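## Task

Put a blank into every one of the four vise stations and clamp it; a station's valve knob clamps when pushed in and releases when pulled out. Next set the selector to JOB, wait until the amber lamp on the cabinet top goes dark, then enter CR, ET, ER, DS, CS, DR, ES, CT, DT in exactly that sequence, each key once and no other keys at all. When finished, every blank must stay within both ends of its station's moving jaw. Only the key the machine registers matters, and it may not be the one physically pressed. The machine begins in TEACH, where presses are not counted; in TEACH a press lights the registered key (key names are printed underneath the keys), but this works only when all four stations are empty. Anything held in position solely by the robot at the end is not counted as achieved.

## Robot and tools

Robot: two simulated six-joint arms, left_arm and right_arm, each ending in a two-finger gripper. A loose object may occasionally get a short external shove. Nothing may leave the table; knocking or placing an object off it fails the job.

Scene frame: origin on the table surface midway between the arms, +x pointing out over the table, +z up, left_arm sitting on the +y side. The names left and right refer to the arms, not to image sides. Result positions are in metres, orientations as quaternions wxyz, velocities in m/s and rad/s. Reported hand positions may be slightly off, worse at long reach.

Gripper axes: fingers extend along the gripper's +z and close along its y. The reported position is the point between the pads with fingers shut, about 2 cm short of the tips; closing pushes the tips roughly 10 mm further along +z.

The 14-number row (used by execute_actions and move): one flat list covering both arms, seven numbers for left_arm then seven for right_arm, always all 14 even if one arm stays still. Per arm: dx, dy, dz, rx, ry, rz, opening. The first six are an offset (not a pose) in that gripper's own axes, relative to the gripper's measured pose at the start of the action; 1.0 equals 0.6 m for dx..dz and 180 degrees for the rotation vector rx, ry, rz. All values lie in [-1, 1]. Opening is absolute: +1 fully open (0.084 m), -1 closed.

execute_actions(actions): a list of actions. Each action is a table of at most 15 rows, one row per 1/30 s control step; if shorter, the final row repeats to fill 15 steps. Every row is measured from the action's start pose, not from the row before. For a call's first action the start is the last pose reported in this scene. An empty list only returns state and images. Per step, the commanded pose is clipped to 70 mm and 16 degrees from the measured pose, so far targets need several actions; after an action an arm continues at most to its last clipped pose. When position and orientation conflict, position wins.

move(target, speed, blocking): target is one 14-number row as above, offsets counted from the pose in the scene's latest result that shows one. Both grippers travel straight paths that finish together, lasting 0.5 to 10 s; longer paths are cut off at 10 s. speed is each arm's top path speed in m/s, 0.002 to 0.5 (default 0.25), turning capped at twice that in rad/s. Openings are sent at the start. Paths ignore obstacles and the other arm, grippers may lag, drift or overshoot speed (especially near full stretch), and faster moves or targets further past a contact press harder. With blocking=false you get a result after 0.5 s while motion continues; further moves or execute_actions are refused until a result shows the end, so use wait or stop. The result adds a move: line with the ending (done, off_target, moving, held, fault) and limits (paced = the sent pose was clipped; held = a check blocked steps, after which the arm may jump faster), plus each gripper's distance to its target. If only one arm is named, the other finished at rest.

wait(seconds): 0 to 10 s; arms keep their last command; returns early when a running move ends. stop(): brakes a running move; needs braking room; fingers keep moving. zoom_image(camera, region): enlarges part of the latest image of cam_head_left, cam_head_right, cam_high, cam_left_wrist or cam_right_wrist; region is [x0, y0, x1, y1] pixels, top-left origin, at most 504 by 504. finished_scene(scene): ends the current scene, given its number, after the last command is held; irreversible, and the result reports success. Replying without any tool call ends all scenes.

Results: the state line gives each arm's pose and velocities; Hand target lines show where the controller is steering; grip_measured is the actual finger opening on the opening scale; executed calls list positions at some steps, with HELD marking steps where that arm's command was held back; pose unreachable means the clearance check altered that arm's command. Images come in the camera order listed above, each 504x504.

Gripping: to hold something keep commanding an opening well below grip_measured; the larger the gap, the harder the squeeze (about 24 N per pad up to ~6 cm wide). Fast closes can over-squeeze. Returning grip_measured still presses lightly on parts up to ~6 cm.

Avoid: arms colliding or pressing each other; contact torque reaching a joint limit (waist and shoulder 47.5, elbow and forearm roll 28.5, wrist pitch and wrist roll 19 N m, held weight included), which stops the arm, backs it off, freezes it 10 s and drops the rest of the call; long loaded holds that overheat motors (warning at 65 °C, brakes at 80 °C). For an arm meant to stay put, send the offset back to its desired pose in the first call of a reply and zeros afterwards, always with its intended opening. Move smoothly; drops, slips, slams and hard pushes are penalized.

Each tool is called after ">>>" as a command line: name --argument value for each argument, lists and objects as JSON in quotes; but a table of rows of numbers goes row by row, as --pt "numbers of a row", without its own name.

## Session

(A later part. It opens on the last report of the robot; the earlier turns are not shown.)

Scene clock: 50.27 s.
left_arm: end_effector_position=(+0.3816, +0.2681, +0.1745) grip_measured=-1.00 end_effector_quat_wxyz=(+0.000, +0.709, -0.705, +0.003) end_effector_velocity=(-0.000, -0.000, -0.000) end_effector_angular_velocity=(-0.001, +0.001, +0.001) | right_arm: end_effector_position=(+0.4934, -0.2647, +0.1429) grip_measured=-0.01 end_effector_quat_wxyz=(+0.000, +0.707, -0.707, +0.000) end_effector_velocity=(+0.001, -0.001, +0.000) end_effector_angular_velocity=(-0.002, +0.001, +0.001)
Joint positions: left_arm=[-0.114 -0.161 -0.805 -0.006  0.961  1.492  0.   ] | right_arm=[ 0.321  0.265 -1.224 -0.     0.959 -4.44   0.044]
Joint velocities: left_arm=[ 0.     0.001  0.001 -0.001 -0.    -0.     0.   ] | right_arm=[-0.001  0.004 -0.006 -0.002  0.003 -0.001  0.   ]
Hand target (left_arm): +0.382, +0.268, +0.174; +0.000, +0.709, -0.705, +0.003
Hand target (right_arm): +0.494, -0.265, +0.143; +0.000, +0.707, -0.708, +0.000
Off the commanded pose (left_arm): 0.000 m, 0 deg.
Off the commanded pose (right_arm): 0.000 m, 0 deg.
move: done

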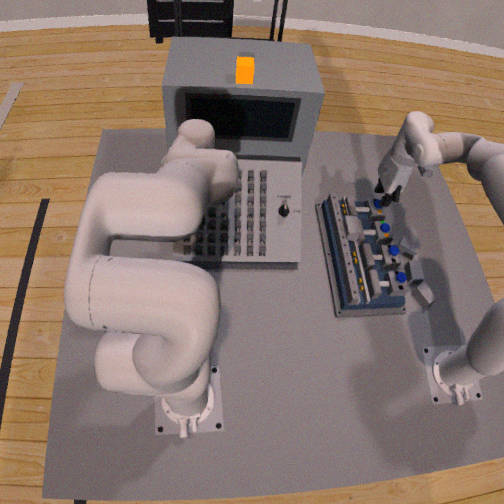

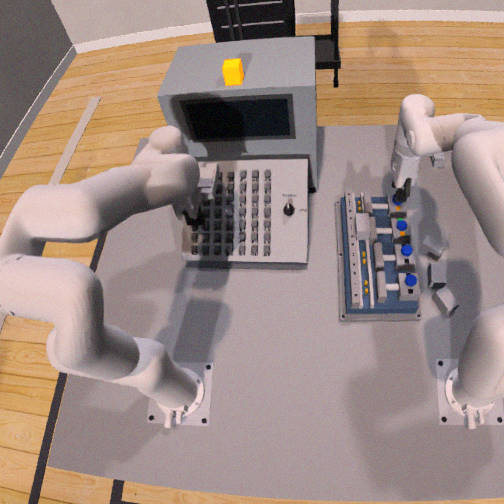

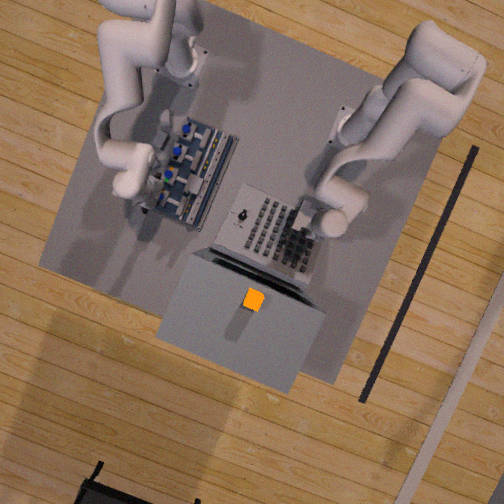

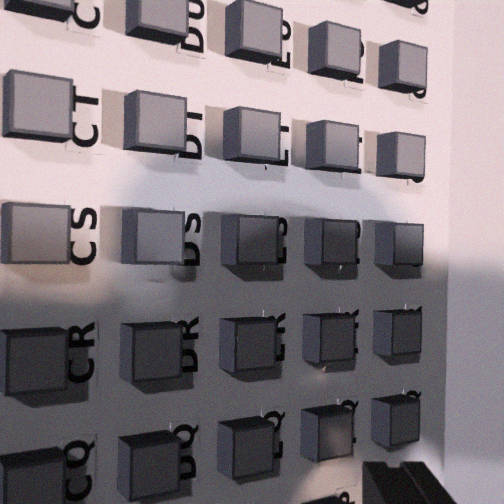

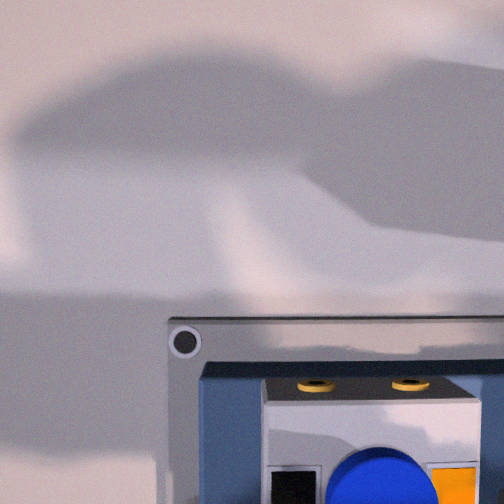

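>>> move --target '[0,0,0,0,0,0,-1,0,0,0.063,0,0,0,0]' --speed 0.1

>>> move --target '[0,0,0,0,0,0,-1,0,0,0,0,0,0,-0.7]'

>>> move --target '[0,0,0,0,0,0,-1,0,0,-0.017,0,0,0,-0.7]' --speed 0.04

Scene clock: 51.83 s.
left_arm: end_effector_position=(+0.3816, +0.2681, +0.1745) grip_measured=-1.00 end_effector_quat_wxyz=(+0.000, +0.709, -0.705, +0.003) end_effector_velocity=(+0.000, +0.000, -0.000) end_effector_angular_velocity=(+0.001, -0.000, -0.001) | right_arm: end_effector_position=(+0.4943, -0.2643, +0.1070) grip_measured=-0.01 end_effector_quat_wxyz=(-0.002, +0.707, -0.707, +0.001) end_effector_velocity=(-0.001, -0.001, -0.003) end_effector_angular_velocity=(-0.002, +0.004, +0.000)
Joint positions: left_arm=[-0.114 -0.161 -0.805 -0.006  0.961  1.492  0.   ] | right_arm=[ 0.321  0.317 -1.185 -0.     0.863 -4.44   0.044]
Joint velocities: left_arm=[-0.     0.001  0.     0.001 -0.001  0.     0.   ] | right_arm=[-0.     0.003  0.004 -0.001 -0.003 -0.     0.   ]
Hand target (left_arm): +0.382, +0.268, +0.174; +0.000, +0.709, -0.705, +0.003
Hand target (right_arm): +0.493, -0.265, +0.105; -0.000, +0.707, -0.707, +0.000
Off the commanded pose (left_arm): 0.000 m, 0 deg.
Off the commanded pose (right_arm): 0.002 m, 0 deg.
move: done

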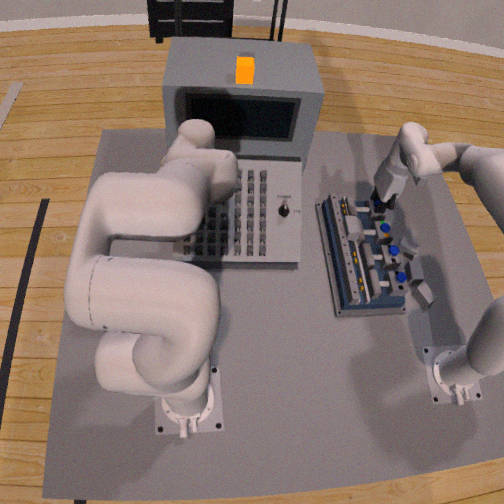

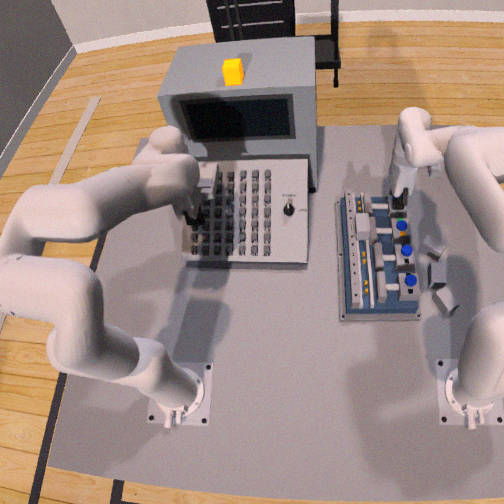

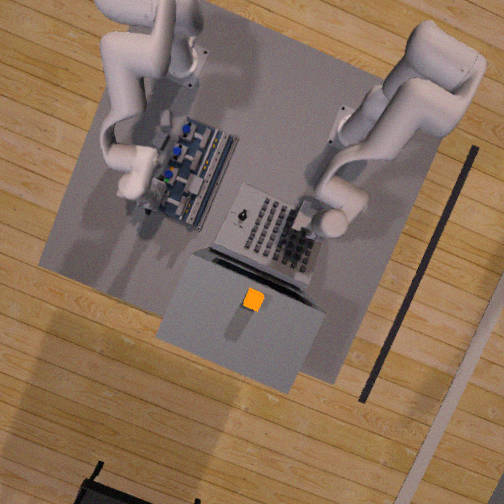

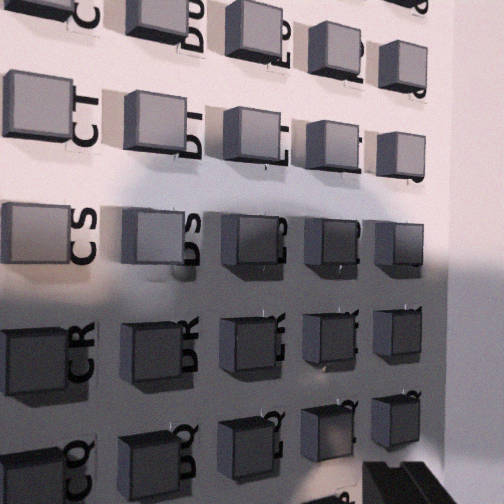

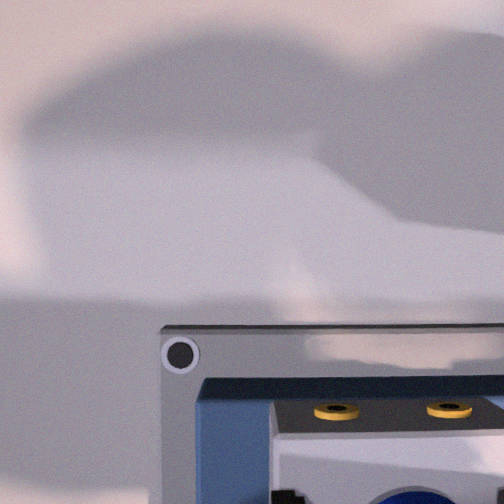

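Scene clock: 52.33 s.
left_arm: end_effector_position=(+0.3816, +0.2681, +0.1745) grip_measured=-1.00 end_effector_quat_wxyz=(+0.000, +0.709, -0.705, +0.003) end_effector_velocity=(+0.000, +0.000, -0.000) end_effector_angular_velocity=(+0.000, -0.000, +0.000) | right_arm: end_effector_position=(+0.4936, -0.2641, +0.1080) grip_measured=-0.38 end_effector_quat_wxyz=(-0.001, +0.707, -0.707, +0.001) end_effector_velocity=(+0.001, -0.000, -0.001) end_effector_angular_velocity=(+0.000, -0.001, -0.001)
Joint positions: left_arm=[-0.114 -0.161 -0.805 -0.006  0.961  1.492  0.   ] | right_arm=[ 0.322  0.315 -1.184  0.     0.867 -4.44   0.027]
Joint velocities: left_arm=[ 0.001 -0.     0.     0.001 -0.001 -0.     0.   ] | right_arm=[-0.001  0.002 -0.001 -0.    -0.003 -0.     0.   ]
Hand target (left_arm): +0.382, +0.268, +0.174; +0.000, +0.709, -0.705, +0.003
Hand target (right_arm): +0.494, -0.264, +0.107; -0.002, +0.707, -0.707, +0.001
Off the commanded pose (left_arm): 0.000 m, 0 deg.
Off the commanded pose (right_arm): 0.001 m, 0 deg.
move: done

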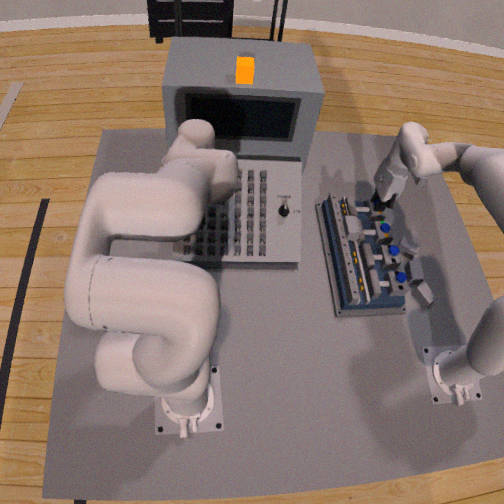

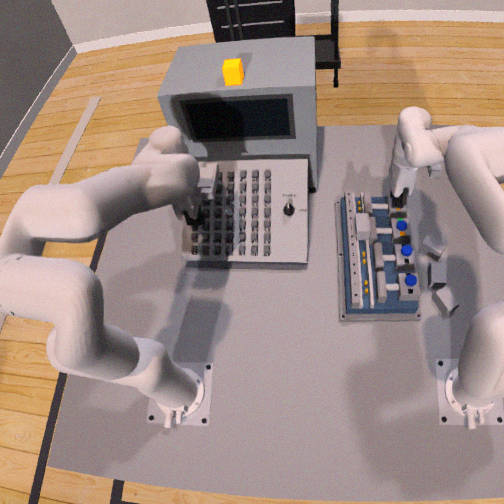

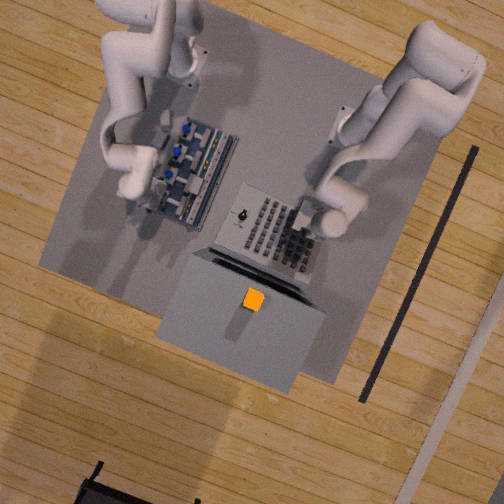

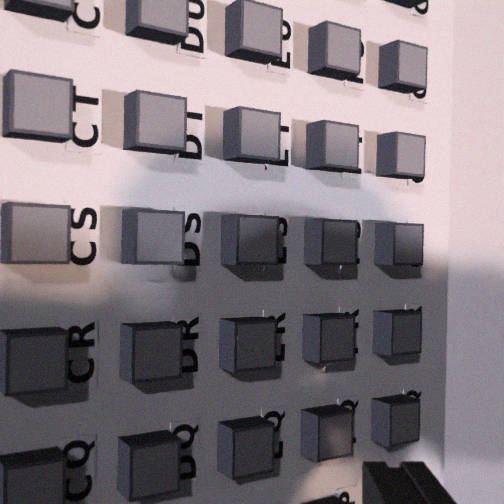

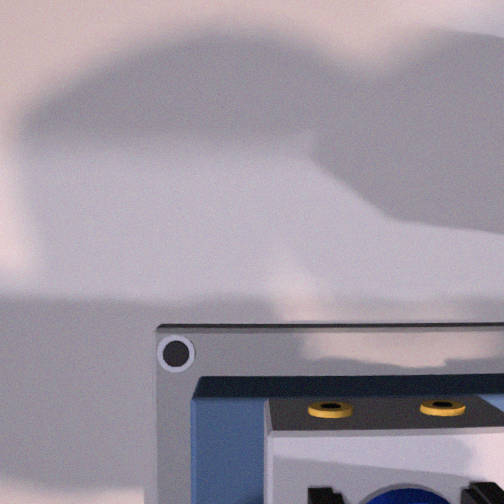

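Scene clock: 53.10 s.
left_arm: end_effector_position=(+0.3816, +0.2681, +0.1745) grip_measured=-1.00 end_effector_quat_wxyz=(+0.000, +0.709, -0.705, +0.003) end_effector_velocity=(+0.000, +0.000, -0.000) end_effector_angular_velocity=(+0.000, -0.000, -0.000) | right_arm: end_effector_position=(+0.4930, -0.2643, +0.1157) grip_measured=-0.39 end_effector_quat_wxyz=(+0.000, +0.707, -0.707, -0.000) end_effector_velocity=(-0.001, +0.000, +0.000) end_effector_angular_velocity=(-0.000, +0.002, +0.001)
Joint positions: left_arm=[-0.114 -0.161 -0.805 -0.006  0.961  1.492  0.   ] | right_arm=[ 0.322  0.303 -1.193  0.     0.89  -4.44   0.027]
Joint velocities: left_arm=[ 0.     0.     0.001  0.    -0.001  0.     0.   ] | right_arm=[ 0.001 -0.002  0.001  0.     0.003 -0.     0.   ]
Hand target (left_arm): +0.382, +0.268, +0.174; +0.000, +0.709, -0.705, +0.003
Hand target (right_arm): +0.494, -0.264, +0.118; -0.001, +0.707, -0.707, +0.001
Off the commanded pose (left_arm): 0.000 m, 0 deg.
Off the commanded pose (right_arm): 0.003 m, 0 deg.
move: done

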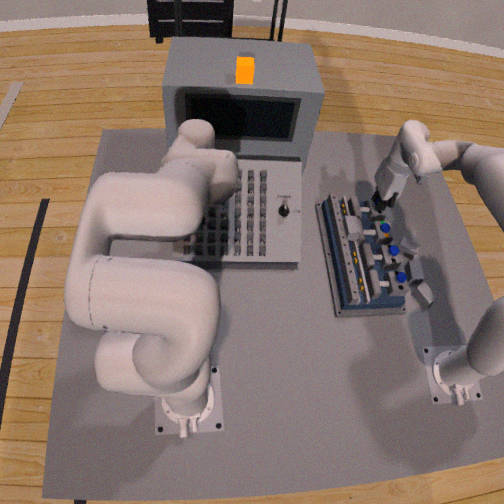

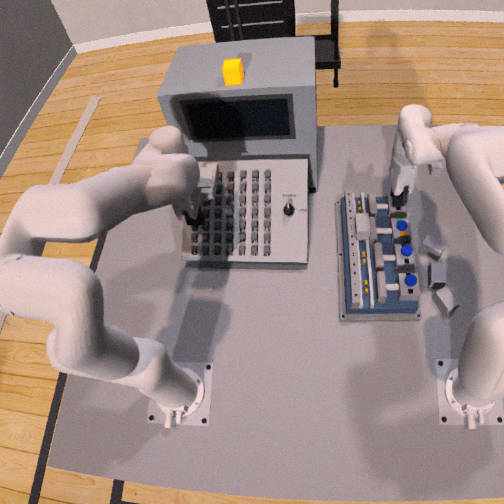

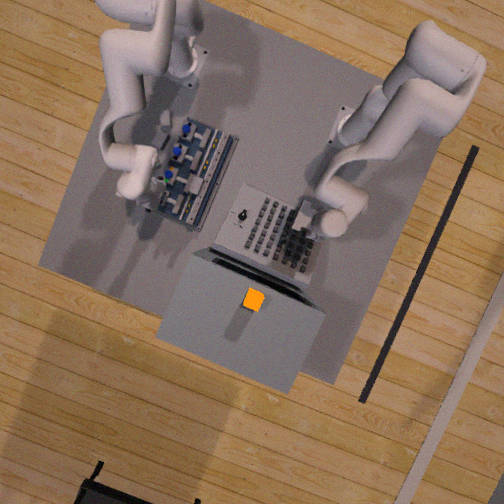

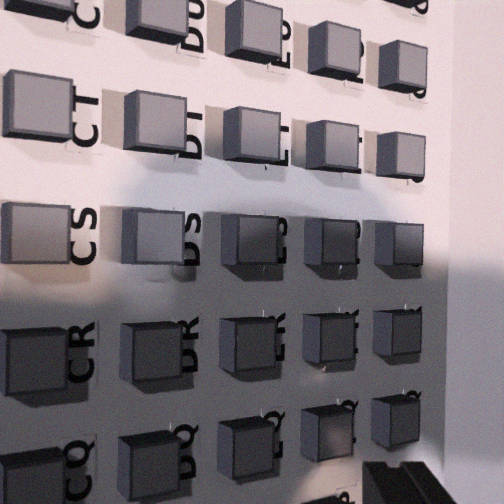

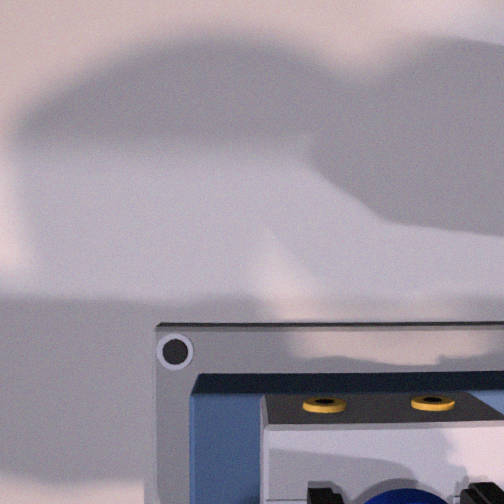

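>>> move --target '[0,0,0,0,0,0,-1,0,0,0,0,0,0,0]'

>>> move --target '[0,0,0,0,0,0,-1,0,0,-0.05,0,0,0,0]'

>>> move --target '[0,0,0,0,0,0,-1,0.167,0.18,0,0,0,-0.3,0.75]' --speed 0.4

Scene clock: 54.93 s.
left_arm: end_effector_position=(+0.3816, +0.2681, +0.1745) grip_measured=-1.00 end_effector_quat_wxyz=(+0.000, +0.709, -0.705, +0.003) end_effector_velocity=(-0.000, +0.000, +0.000) end_effector_angular_velocity=(+0.001, +0.000, -0.001) | right_arm: end_effector_position=(+0.4931, -0.2643, +0.1160) grip_measured=-0.01 end_effector_quat_wxyz=(-0.000, +0.707, -0.707, +0.000) end_effector_velocity=(-0.001, +0.000, -0.002) end_effector_angular_velocity=(-0.000, +0.003, +0.001)
Joint positions: left_arm=[-0.114 -0.161 -0.805 -0.006  0.961  1.492  0.   ] | right_arm=[ 0.322  0.302 -1.193  0.     0.89  -4.44   0.044]
Joint velocities: left_arm=[-0.    -0.001  0.     0.001  0.001 -0.     0.   ] | right_arm=[ 0.001  0.002  0.001  0.    -0.001 -0.     0.   ]
Hand target (left_arm): +0.382, +0.268, +0.174; +0.000, +0.709, -0.705, +0.003
Hand target (right_arm): +0.493, -0.264, +0.116; +0.000, +0.707, -0.707, -0.000
Off the commanded pose (left_arm): 0.000 m, 0 deg.
Off the commanded pose (right_arm): 0.000 m, 0 deg.
move: done

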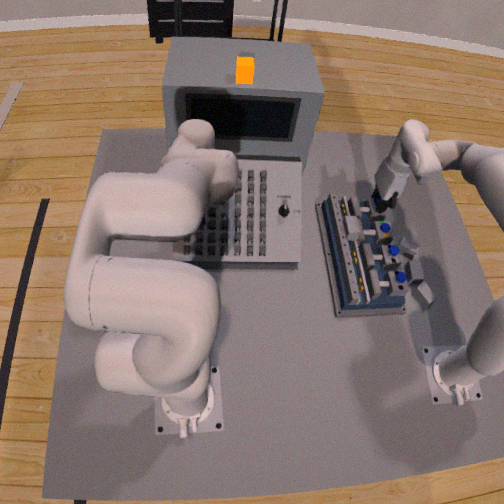

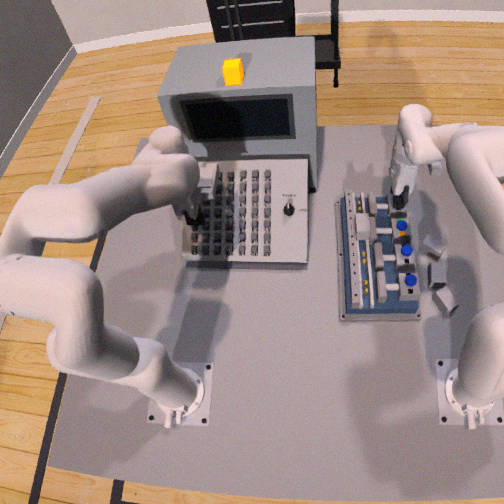

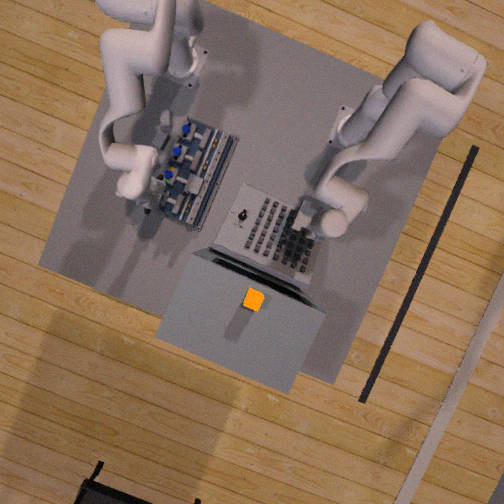

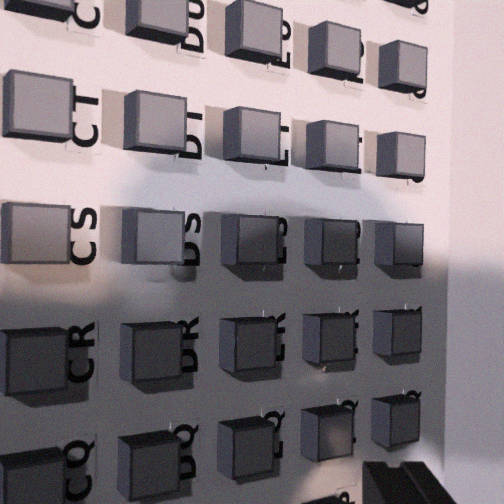

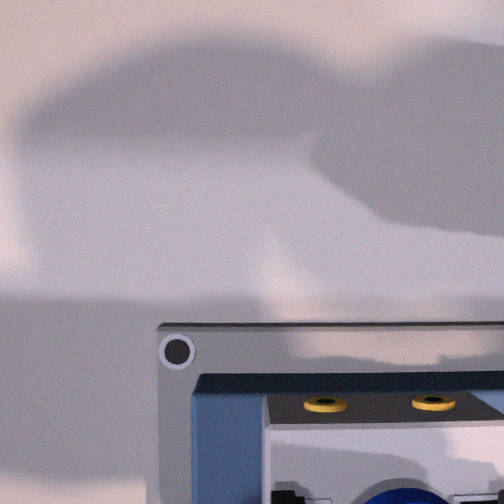

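Scene clock: 55.70 s.
left_arm: end_effector_position=(+0.3816, +0.2681, +0.1745) grip_measured=-1.00 end_effector_quat_wxyz=(+0.000, +0.709, -0.705, +0.003) end_effector_velocity=(+0.000, +0.000, +0.000) end_effector_angular_velocity=(+0.001, -0.001, -0.001) | right_arm: end_effector_position=(+0.4930, -0.2644, +0.1454) grip_measured=-0.01 end_effector_quat_wxyz=(+0.000, +0.707, -0.707, -0.000) end_effector_velocity=(-0.000, +0.000, +0.001) end_effector_angular_velocity=(+0.000, +0.003, -0.000)
Joint positions: left_arm=[-0.114 -0.161 -0.805 -0.006  0.961  1.492  0.   ] | right_arm=[ 0.322  0.261 -1.227 -0.     0.966 -4.44   0.044]
Joint velocities: left_arm=[ 0.    -0.    -0.001  0.001 -0.     0.001  0.   ] | right_arm=[ 0.    -0.001 -0.003  0.001  0.006 -0.    -0.   ]
Hand target (left_arm): +0.382, +0.268, +0.174; +0.000, +0.709, -0.705, +0.003
Hand target (right_arm): +0.493, -0.264, +0.146; -0.000, +0.707, -0.707, +0.000
Off the commanded pose (left_arm): 0.000 m, 0 deg.
Off the commanded pose (right_arm): 0.001 m, 0 deg.
move: done

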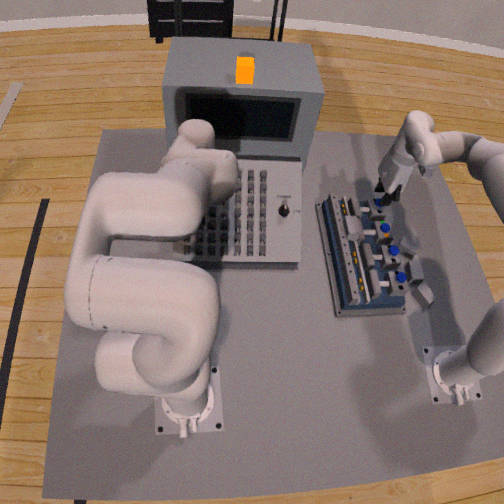

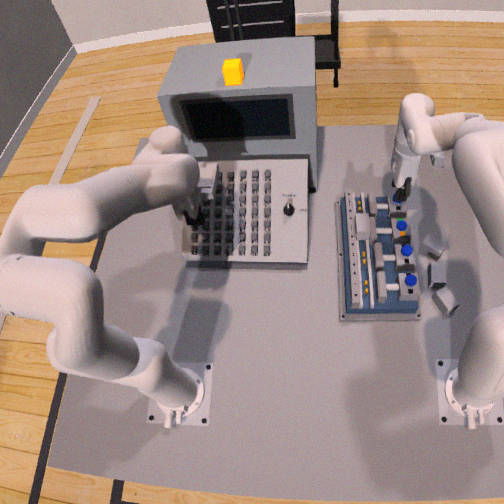

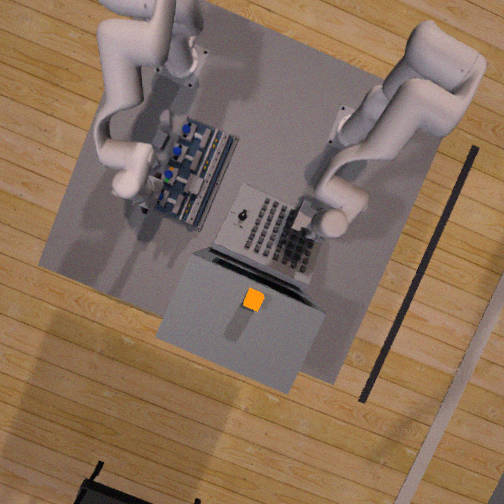

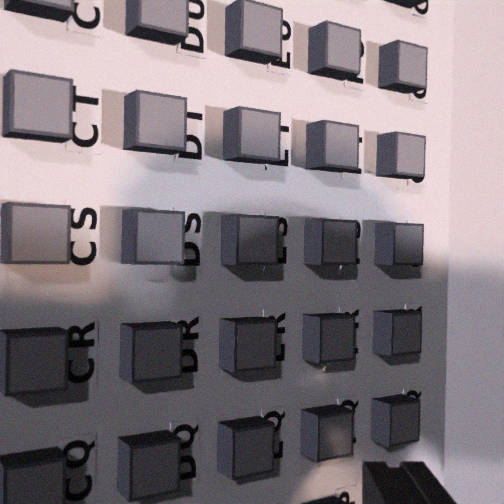

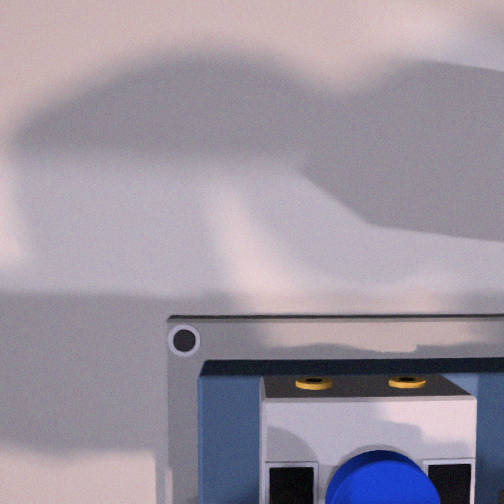

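Scene clock: 57.47 s.
left_arm: end_effector_position=(+0.3816, +0.2681, +0.1745) grip_measured=-1.00 end_effector_quat_wxyz=(+0.000, +0.709, -0.705, +0.003) end_effector_velocity=(+0.000, -0.000, +0.000) end_effector_angular_velocity=(-0.000, -0.001, -0.000) | right_arm: end_effector_position=(+0.3850, -0.3646, +0.1458) grip_measured=+0.75 end_effector_quat_wxyz=(+0.001, +0.951, -0.309, -0.000) end_effector_velocity=(-0.001, -0.001, +0.000) end_effector_angular_velocity=(+0.002, -0.001, +0.006)
Joint positions: left_arm=[-0.114 -0.161 -0.805 -0.006  0.961  1.492  0.   ] | right_arm=[ 0.153 -0.142 -0.736 -0.001  0.88  -5.55   0.075]
Joint velocities: left_arm=[-0.    -0.    -0.001 -0.     0.     0.     0.   ] | right_arm=[-0.003 -0.005  0.004  0.003 -0.    -0.01   0.   ]
Hand target (left_arm): +0.382, +0.268, +0.174; +0.000, +0.709, -0.705, +0.003
Hand target (right_arm): +0.385, -0.365, +0.146; +0.000, +0.951, -0.309, -0.000
Off the commanded pose (left_arm): 0.000 m, 0 deg.
Off the commanded pose (right_arm): 0.000 m, 0 deg.
move: done

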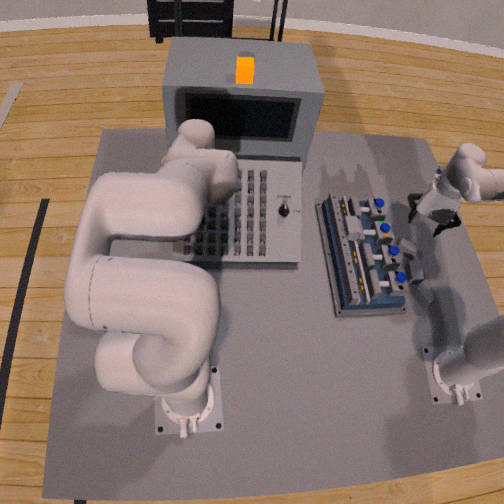

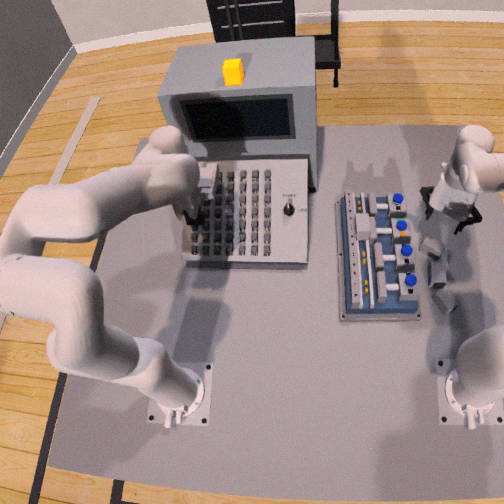

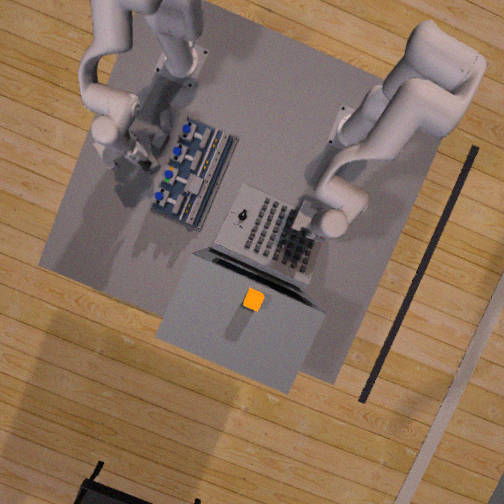

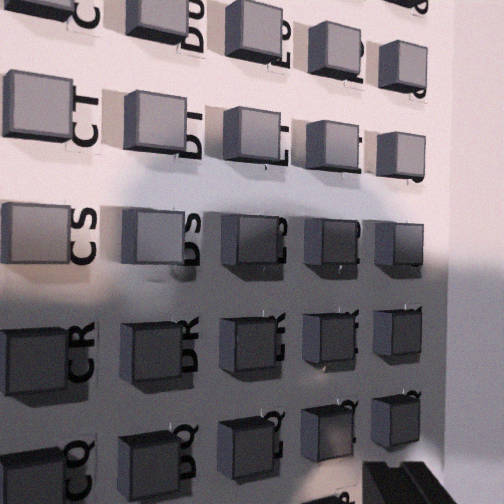

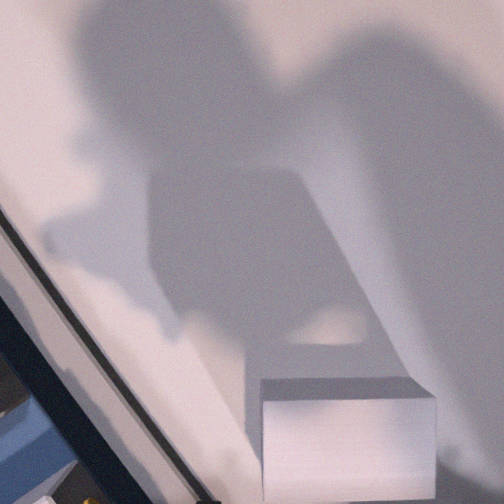

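>>> move --target '[0,0,0,0,0,0,-1,-0.0075,0,0.17,0,0,0,0.75]' --speed 0.2

>>> move --target '[0,0,0,0,0,0,-1,0,0,0,0,0,0,0.1]'

>>> move --target '[0,0,0,0,0,0,-1,0,0,-0.21,0,0,0,0.1]' --speed 0.35

>>> move --target '[0,0,0,0,0,0,-1,-0.047,-0.378,0,0,0,0.3,0.1]' --speed 0.4

Scene clock: 59.80 s.
left_arm: end_effector_position=(+0.3816, +0.2681, +0.1745) grip_measured=-1.00 end_effector_quat_wxyz=(+0.000, +0.709, -0.705, +0.003) end_effector_velocity=(+0.000, +0.000, -0.000) end_effector_angular_velocity=(+0.001, +0.000, -0.000) | right_arm: end_effector_position=(+0.3813, -0.3617, +0.0443) grip_measured=+0.75 end_effector_quat_wxyz=(+0.000, +0.951, -0.309, +0.000) end_effector_velocity=(-0.002, +0.000, -0.003) end_effector_angular_velocity=(-0.001, +0.006, +0.001)
Joint positions: left_arm=[-0.114 -0.161 -0.805 -0.006  0.961  1.492  0.   ] | right_arm=[ 0.161  0.08  -0.633 -0.001  0.554 -5.542  0.075]
Joint velocities: left_arm=[ 0.     0.001 -0.     0.001 -0.    -0.     0.   ] | right_arm=[ 0.001  0.007  0.003 -0.001 -0.003  0.     0.   ]
Hand target (left_arm): +0.382, +0.268, +0.174; +0.000, +0.709, -0.705, +0.003
Hand target (right_arm): +0.381, -0.362, +0.044; +0.000, +0.951, -0.309, -0.000
Off the commanded pose (left_arm): 0.000 m, 0 deg.
Off the commanded pose (right_arm): 0.001 m, 0 deg.
move: done

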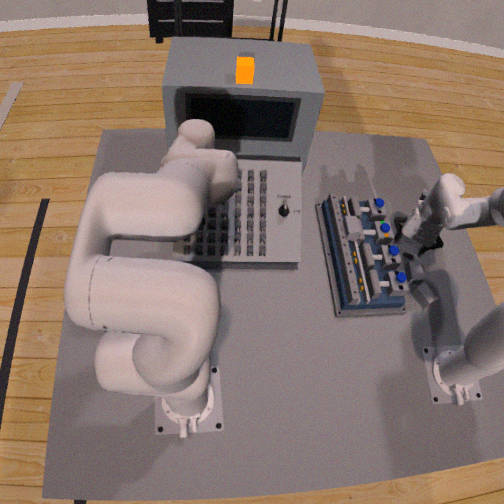

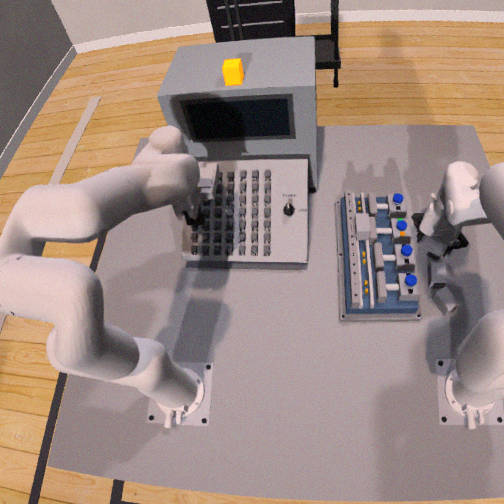

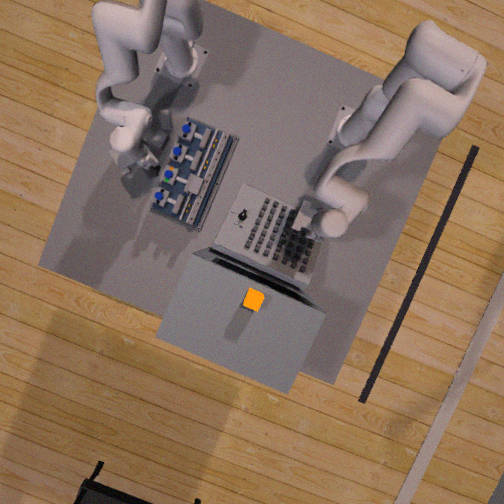

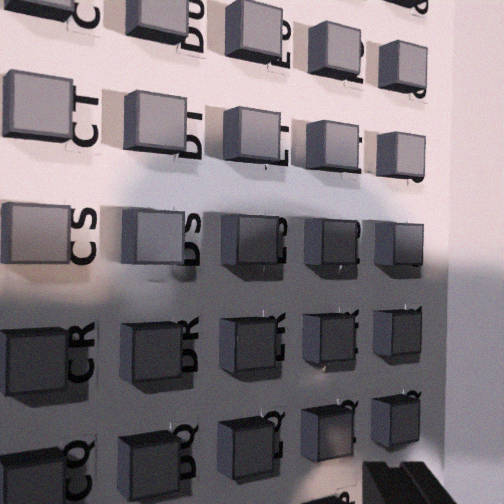

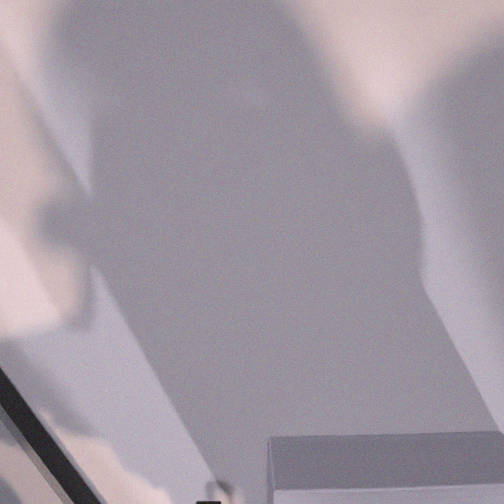

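Scene clock: 60.30 s.
left_arm: end_effector_position=(+0.3816, +0.2681, +0.1745) grip_measured=-1.00 end_effector_quat_wxyz=(+0.000, +0.709, -0.705, +0.003) end_effector_velocity=(+0.001, -0.000, +0.001) end_effector_angular_velocity=(-0.001, -0.002, +0.001) | right_arm: end_effector_position=(+0.3812, -0.3617, +0.0443) grip_measured=+0.37 end_effector_quat_wxyz=(+0.000, +0.951, -0.309, +0.000) end_effector_velocity=(+0.001, -0.000, +0.000) end_effector_angular_velocity=(-0.000, -0.002, +0.001)
Joint positions: left_arm=[-0.114 -0.161 -0.805 -0.006  0.961  1.492  0.   ] | right_arm=[ 0.161  0.08  -0.633 -0.001  0.554 -5.542  0.06 ]
Joint velocities: left_arm=[ 0.    -0.    -0.001 -0.001 -0.001 -0.     0.   ] | right_arm=[-0.    -0.    -0.    -0.    -0.001 -0.001  0.   ]
Hand target (left_arm): +0.382, +0.268, +0.174; +0.000, +0.709, -0.705, +0.003
Hand target (right_arm): +0.381, -0.362, +0.044; +0.000, +0.951, -0.309, +0.000
Off the commanded pose (left_arm): 0.000 m, 0 deg.
Off the commanded pose (right_arm): 0.000 m, 0 deg.
move: done

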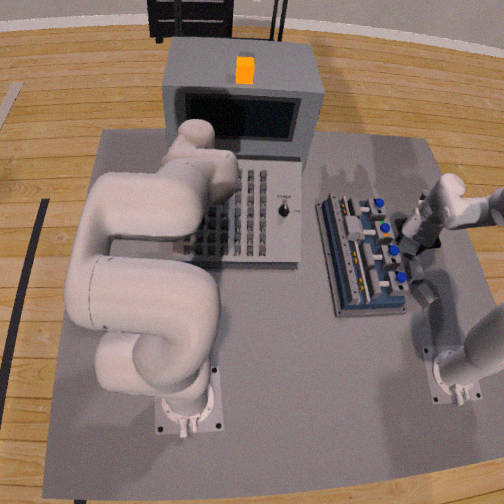

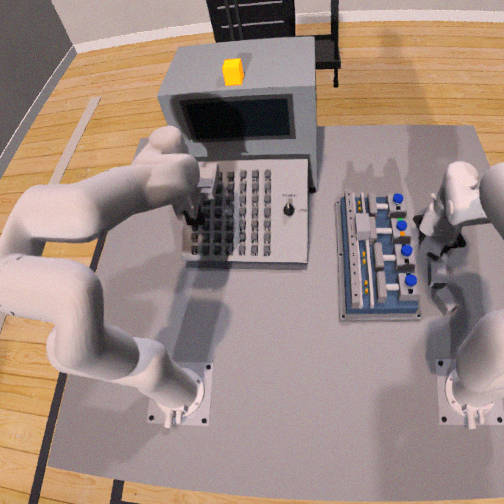

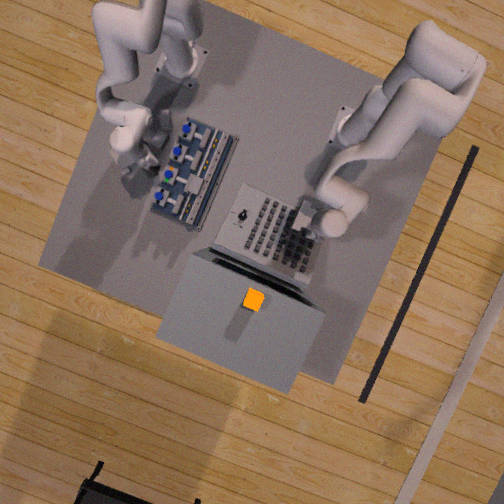

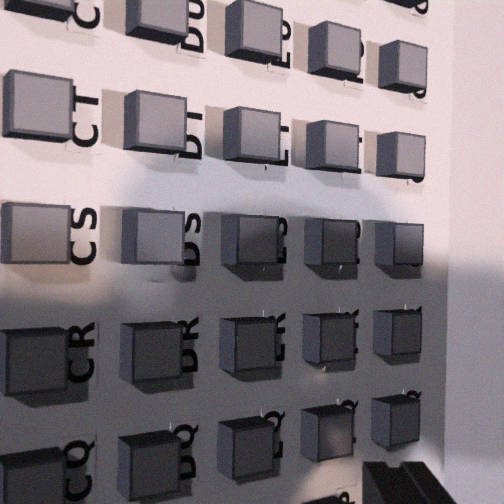

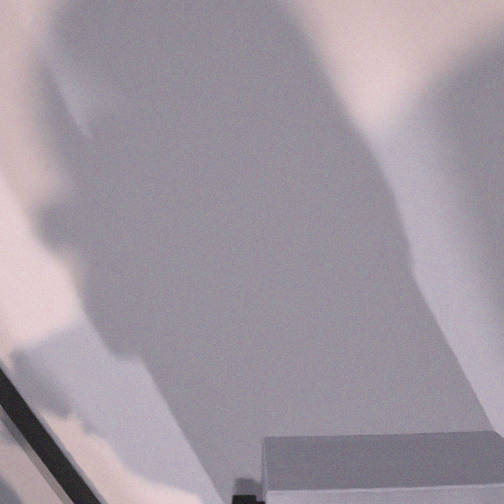

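Scene clock: 61.23 s.
left_arm: end_effector_position=(+0.3816, +0.2681, +0.1745) grip_measured=-1.00 end_effector_quat_wxyz=(+0.000, +0.709, -0.705, +0.003) end_effector_velocity=(+0.000, +0.000, -0.000) end_effector_angular_velocity=(+0.001, -0.001, -0.000) | right_arm: end_effector_position=(+0.3812, -0.3620, +0.1693) grip_measured=+0.37 end_effector_quat_wxyz=(+0.001, +0.951, -0.309, -0.001) end_effector_velocity=(+0.004, +0.000, +0.007) end_effector_angular_velocity=(+0.000, -0.013, +0.001)
Joint positions: left_arm=[-0.114 -0.161 -0.805 -0.006  0.961  1.492  0.   ] | right_arm=[ 0.161 -0.191 -0.761 -0.001  0.954 -5.542  0.06 ]
Joint velocities: left_arm=[ 0.     0.     0.     0.001 -0.001 -0.     0.   ] | right_arm=[ 0.    -0.007 -0.013 -0.002  0.007 -0.     0.   ]
Hand target (left_arm): +0.382, +0.268, +0.174; +0.000, +0.709, -0.705, +0.003
Hand target (right_arm): +0.382, -0.362, +0.170; +0.000, +0.951, -0.309, +0.000
Off the commanded pose (left_arm): 0.000 m, 0 deg.
Off the commanded pose (right_arm): 0.001 m, 0 deg.
move: done

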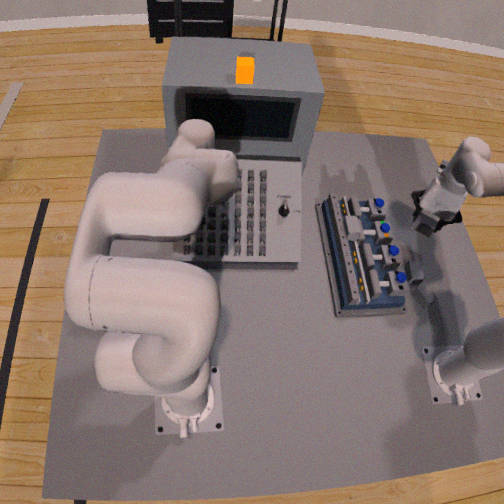

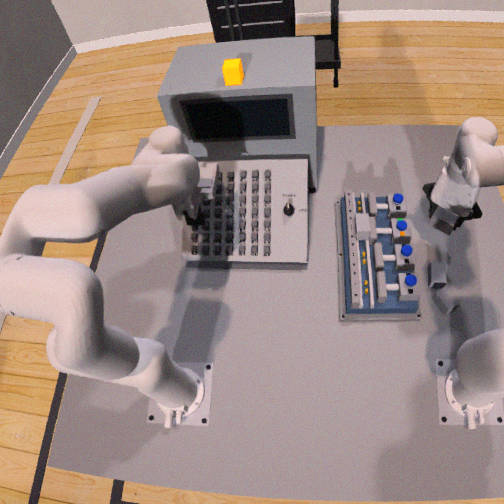

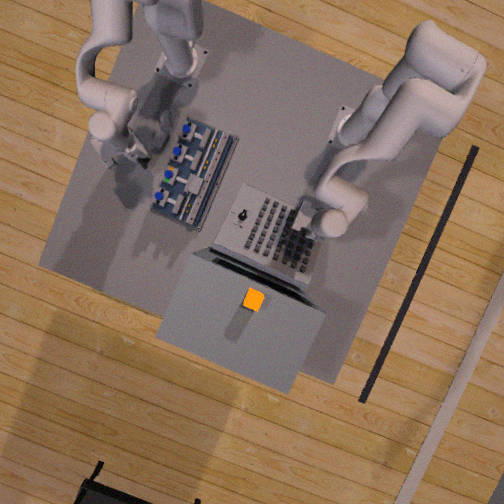

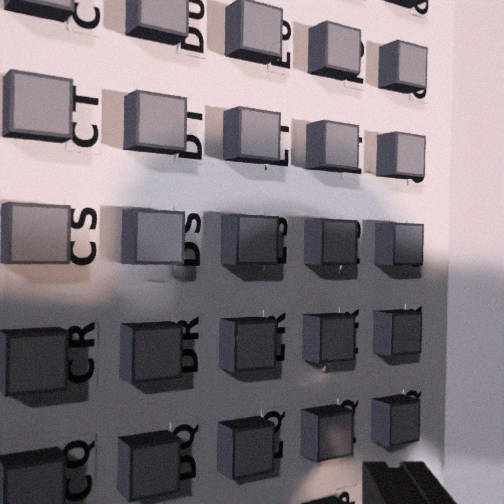

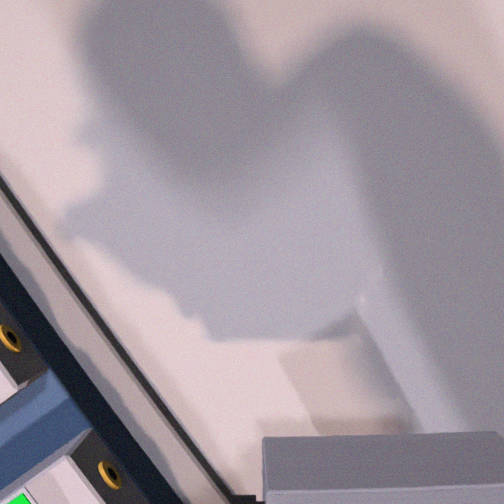

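Scene clock: 63.00 s.
left_arm: end_effector_position=(+0.3816, +0.2681, +0.1745) grip_measured=-1.00 end_effector_quat_wxyz=(+0.000, +0.709, -0.705, +0.003) end_effector_velocity=(+0.000, -0.000, +0.001) end_effector_angular_velocity=(-0.001, -0.002, +0.000) | right_arm: end_effector_position=(+0.4918, -0.1620, +0.1690) grip_measured=+0.37 end_effector_quat_wxyz=(+0.000, +0.707, -0.707, -0.000) end_effector_velocity=(+0.001, +0.002, -0.001) end_effector_angular_velocity=(-0.005, +0.006, -0.004)
Joint positions: left_arm=[-0.114 -0.161 -0.805 -0.006  0.961  1.492  0.   ] | right_arm=[ 0.498  0.351 -1.424  0.001  1.074 -4.263  0.06 ]
Joint velocities: left_arm=[-0.    -0.    -0.001 -0.001 -0.    -0.     0.   ] | right_arm=[ 0.003  0.012 -0.016 -0.002  0.012  0.007  0.   ]
Hand target (left_arm): +0.382, +0.268, +0.174; +0.000, +0.709, -0.705, +0.003
Hand target (right_arm): +0.492, -0.162, +0.169; +0.001, +0.707, -0.708, -0.000
Off the commanded pose (left_arm): 0.000 m, 0 deg.
Off the commanded pose (right_arm): 0.000 m, 0 deg.
move: done

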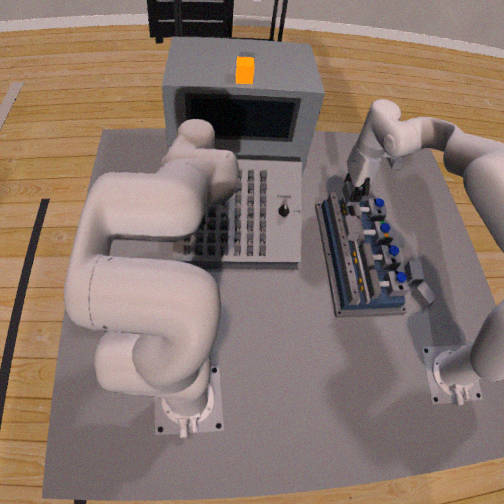

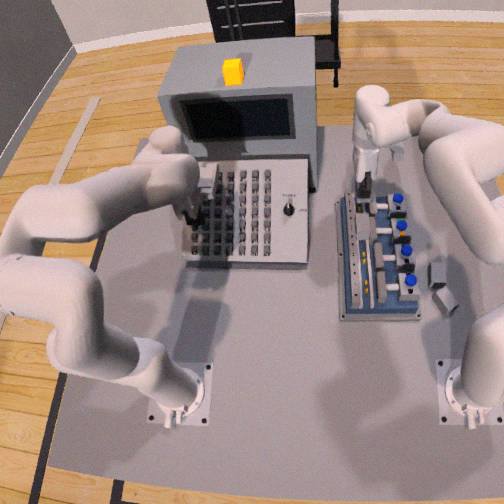

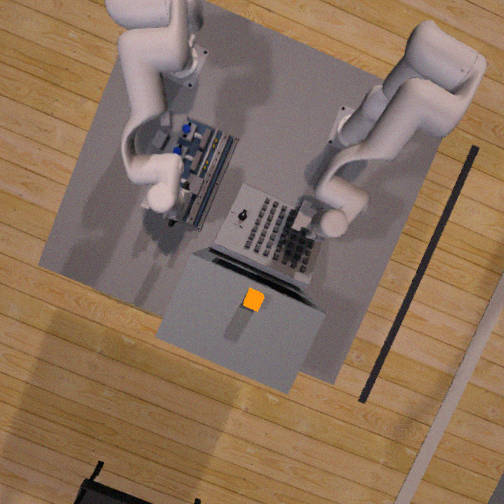

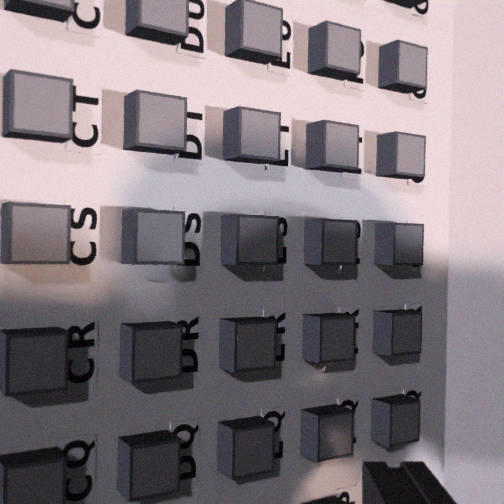

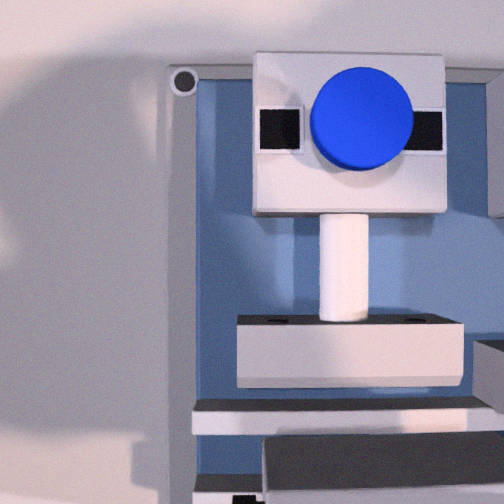

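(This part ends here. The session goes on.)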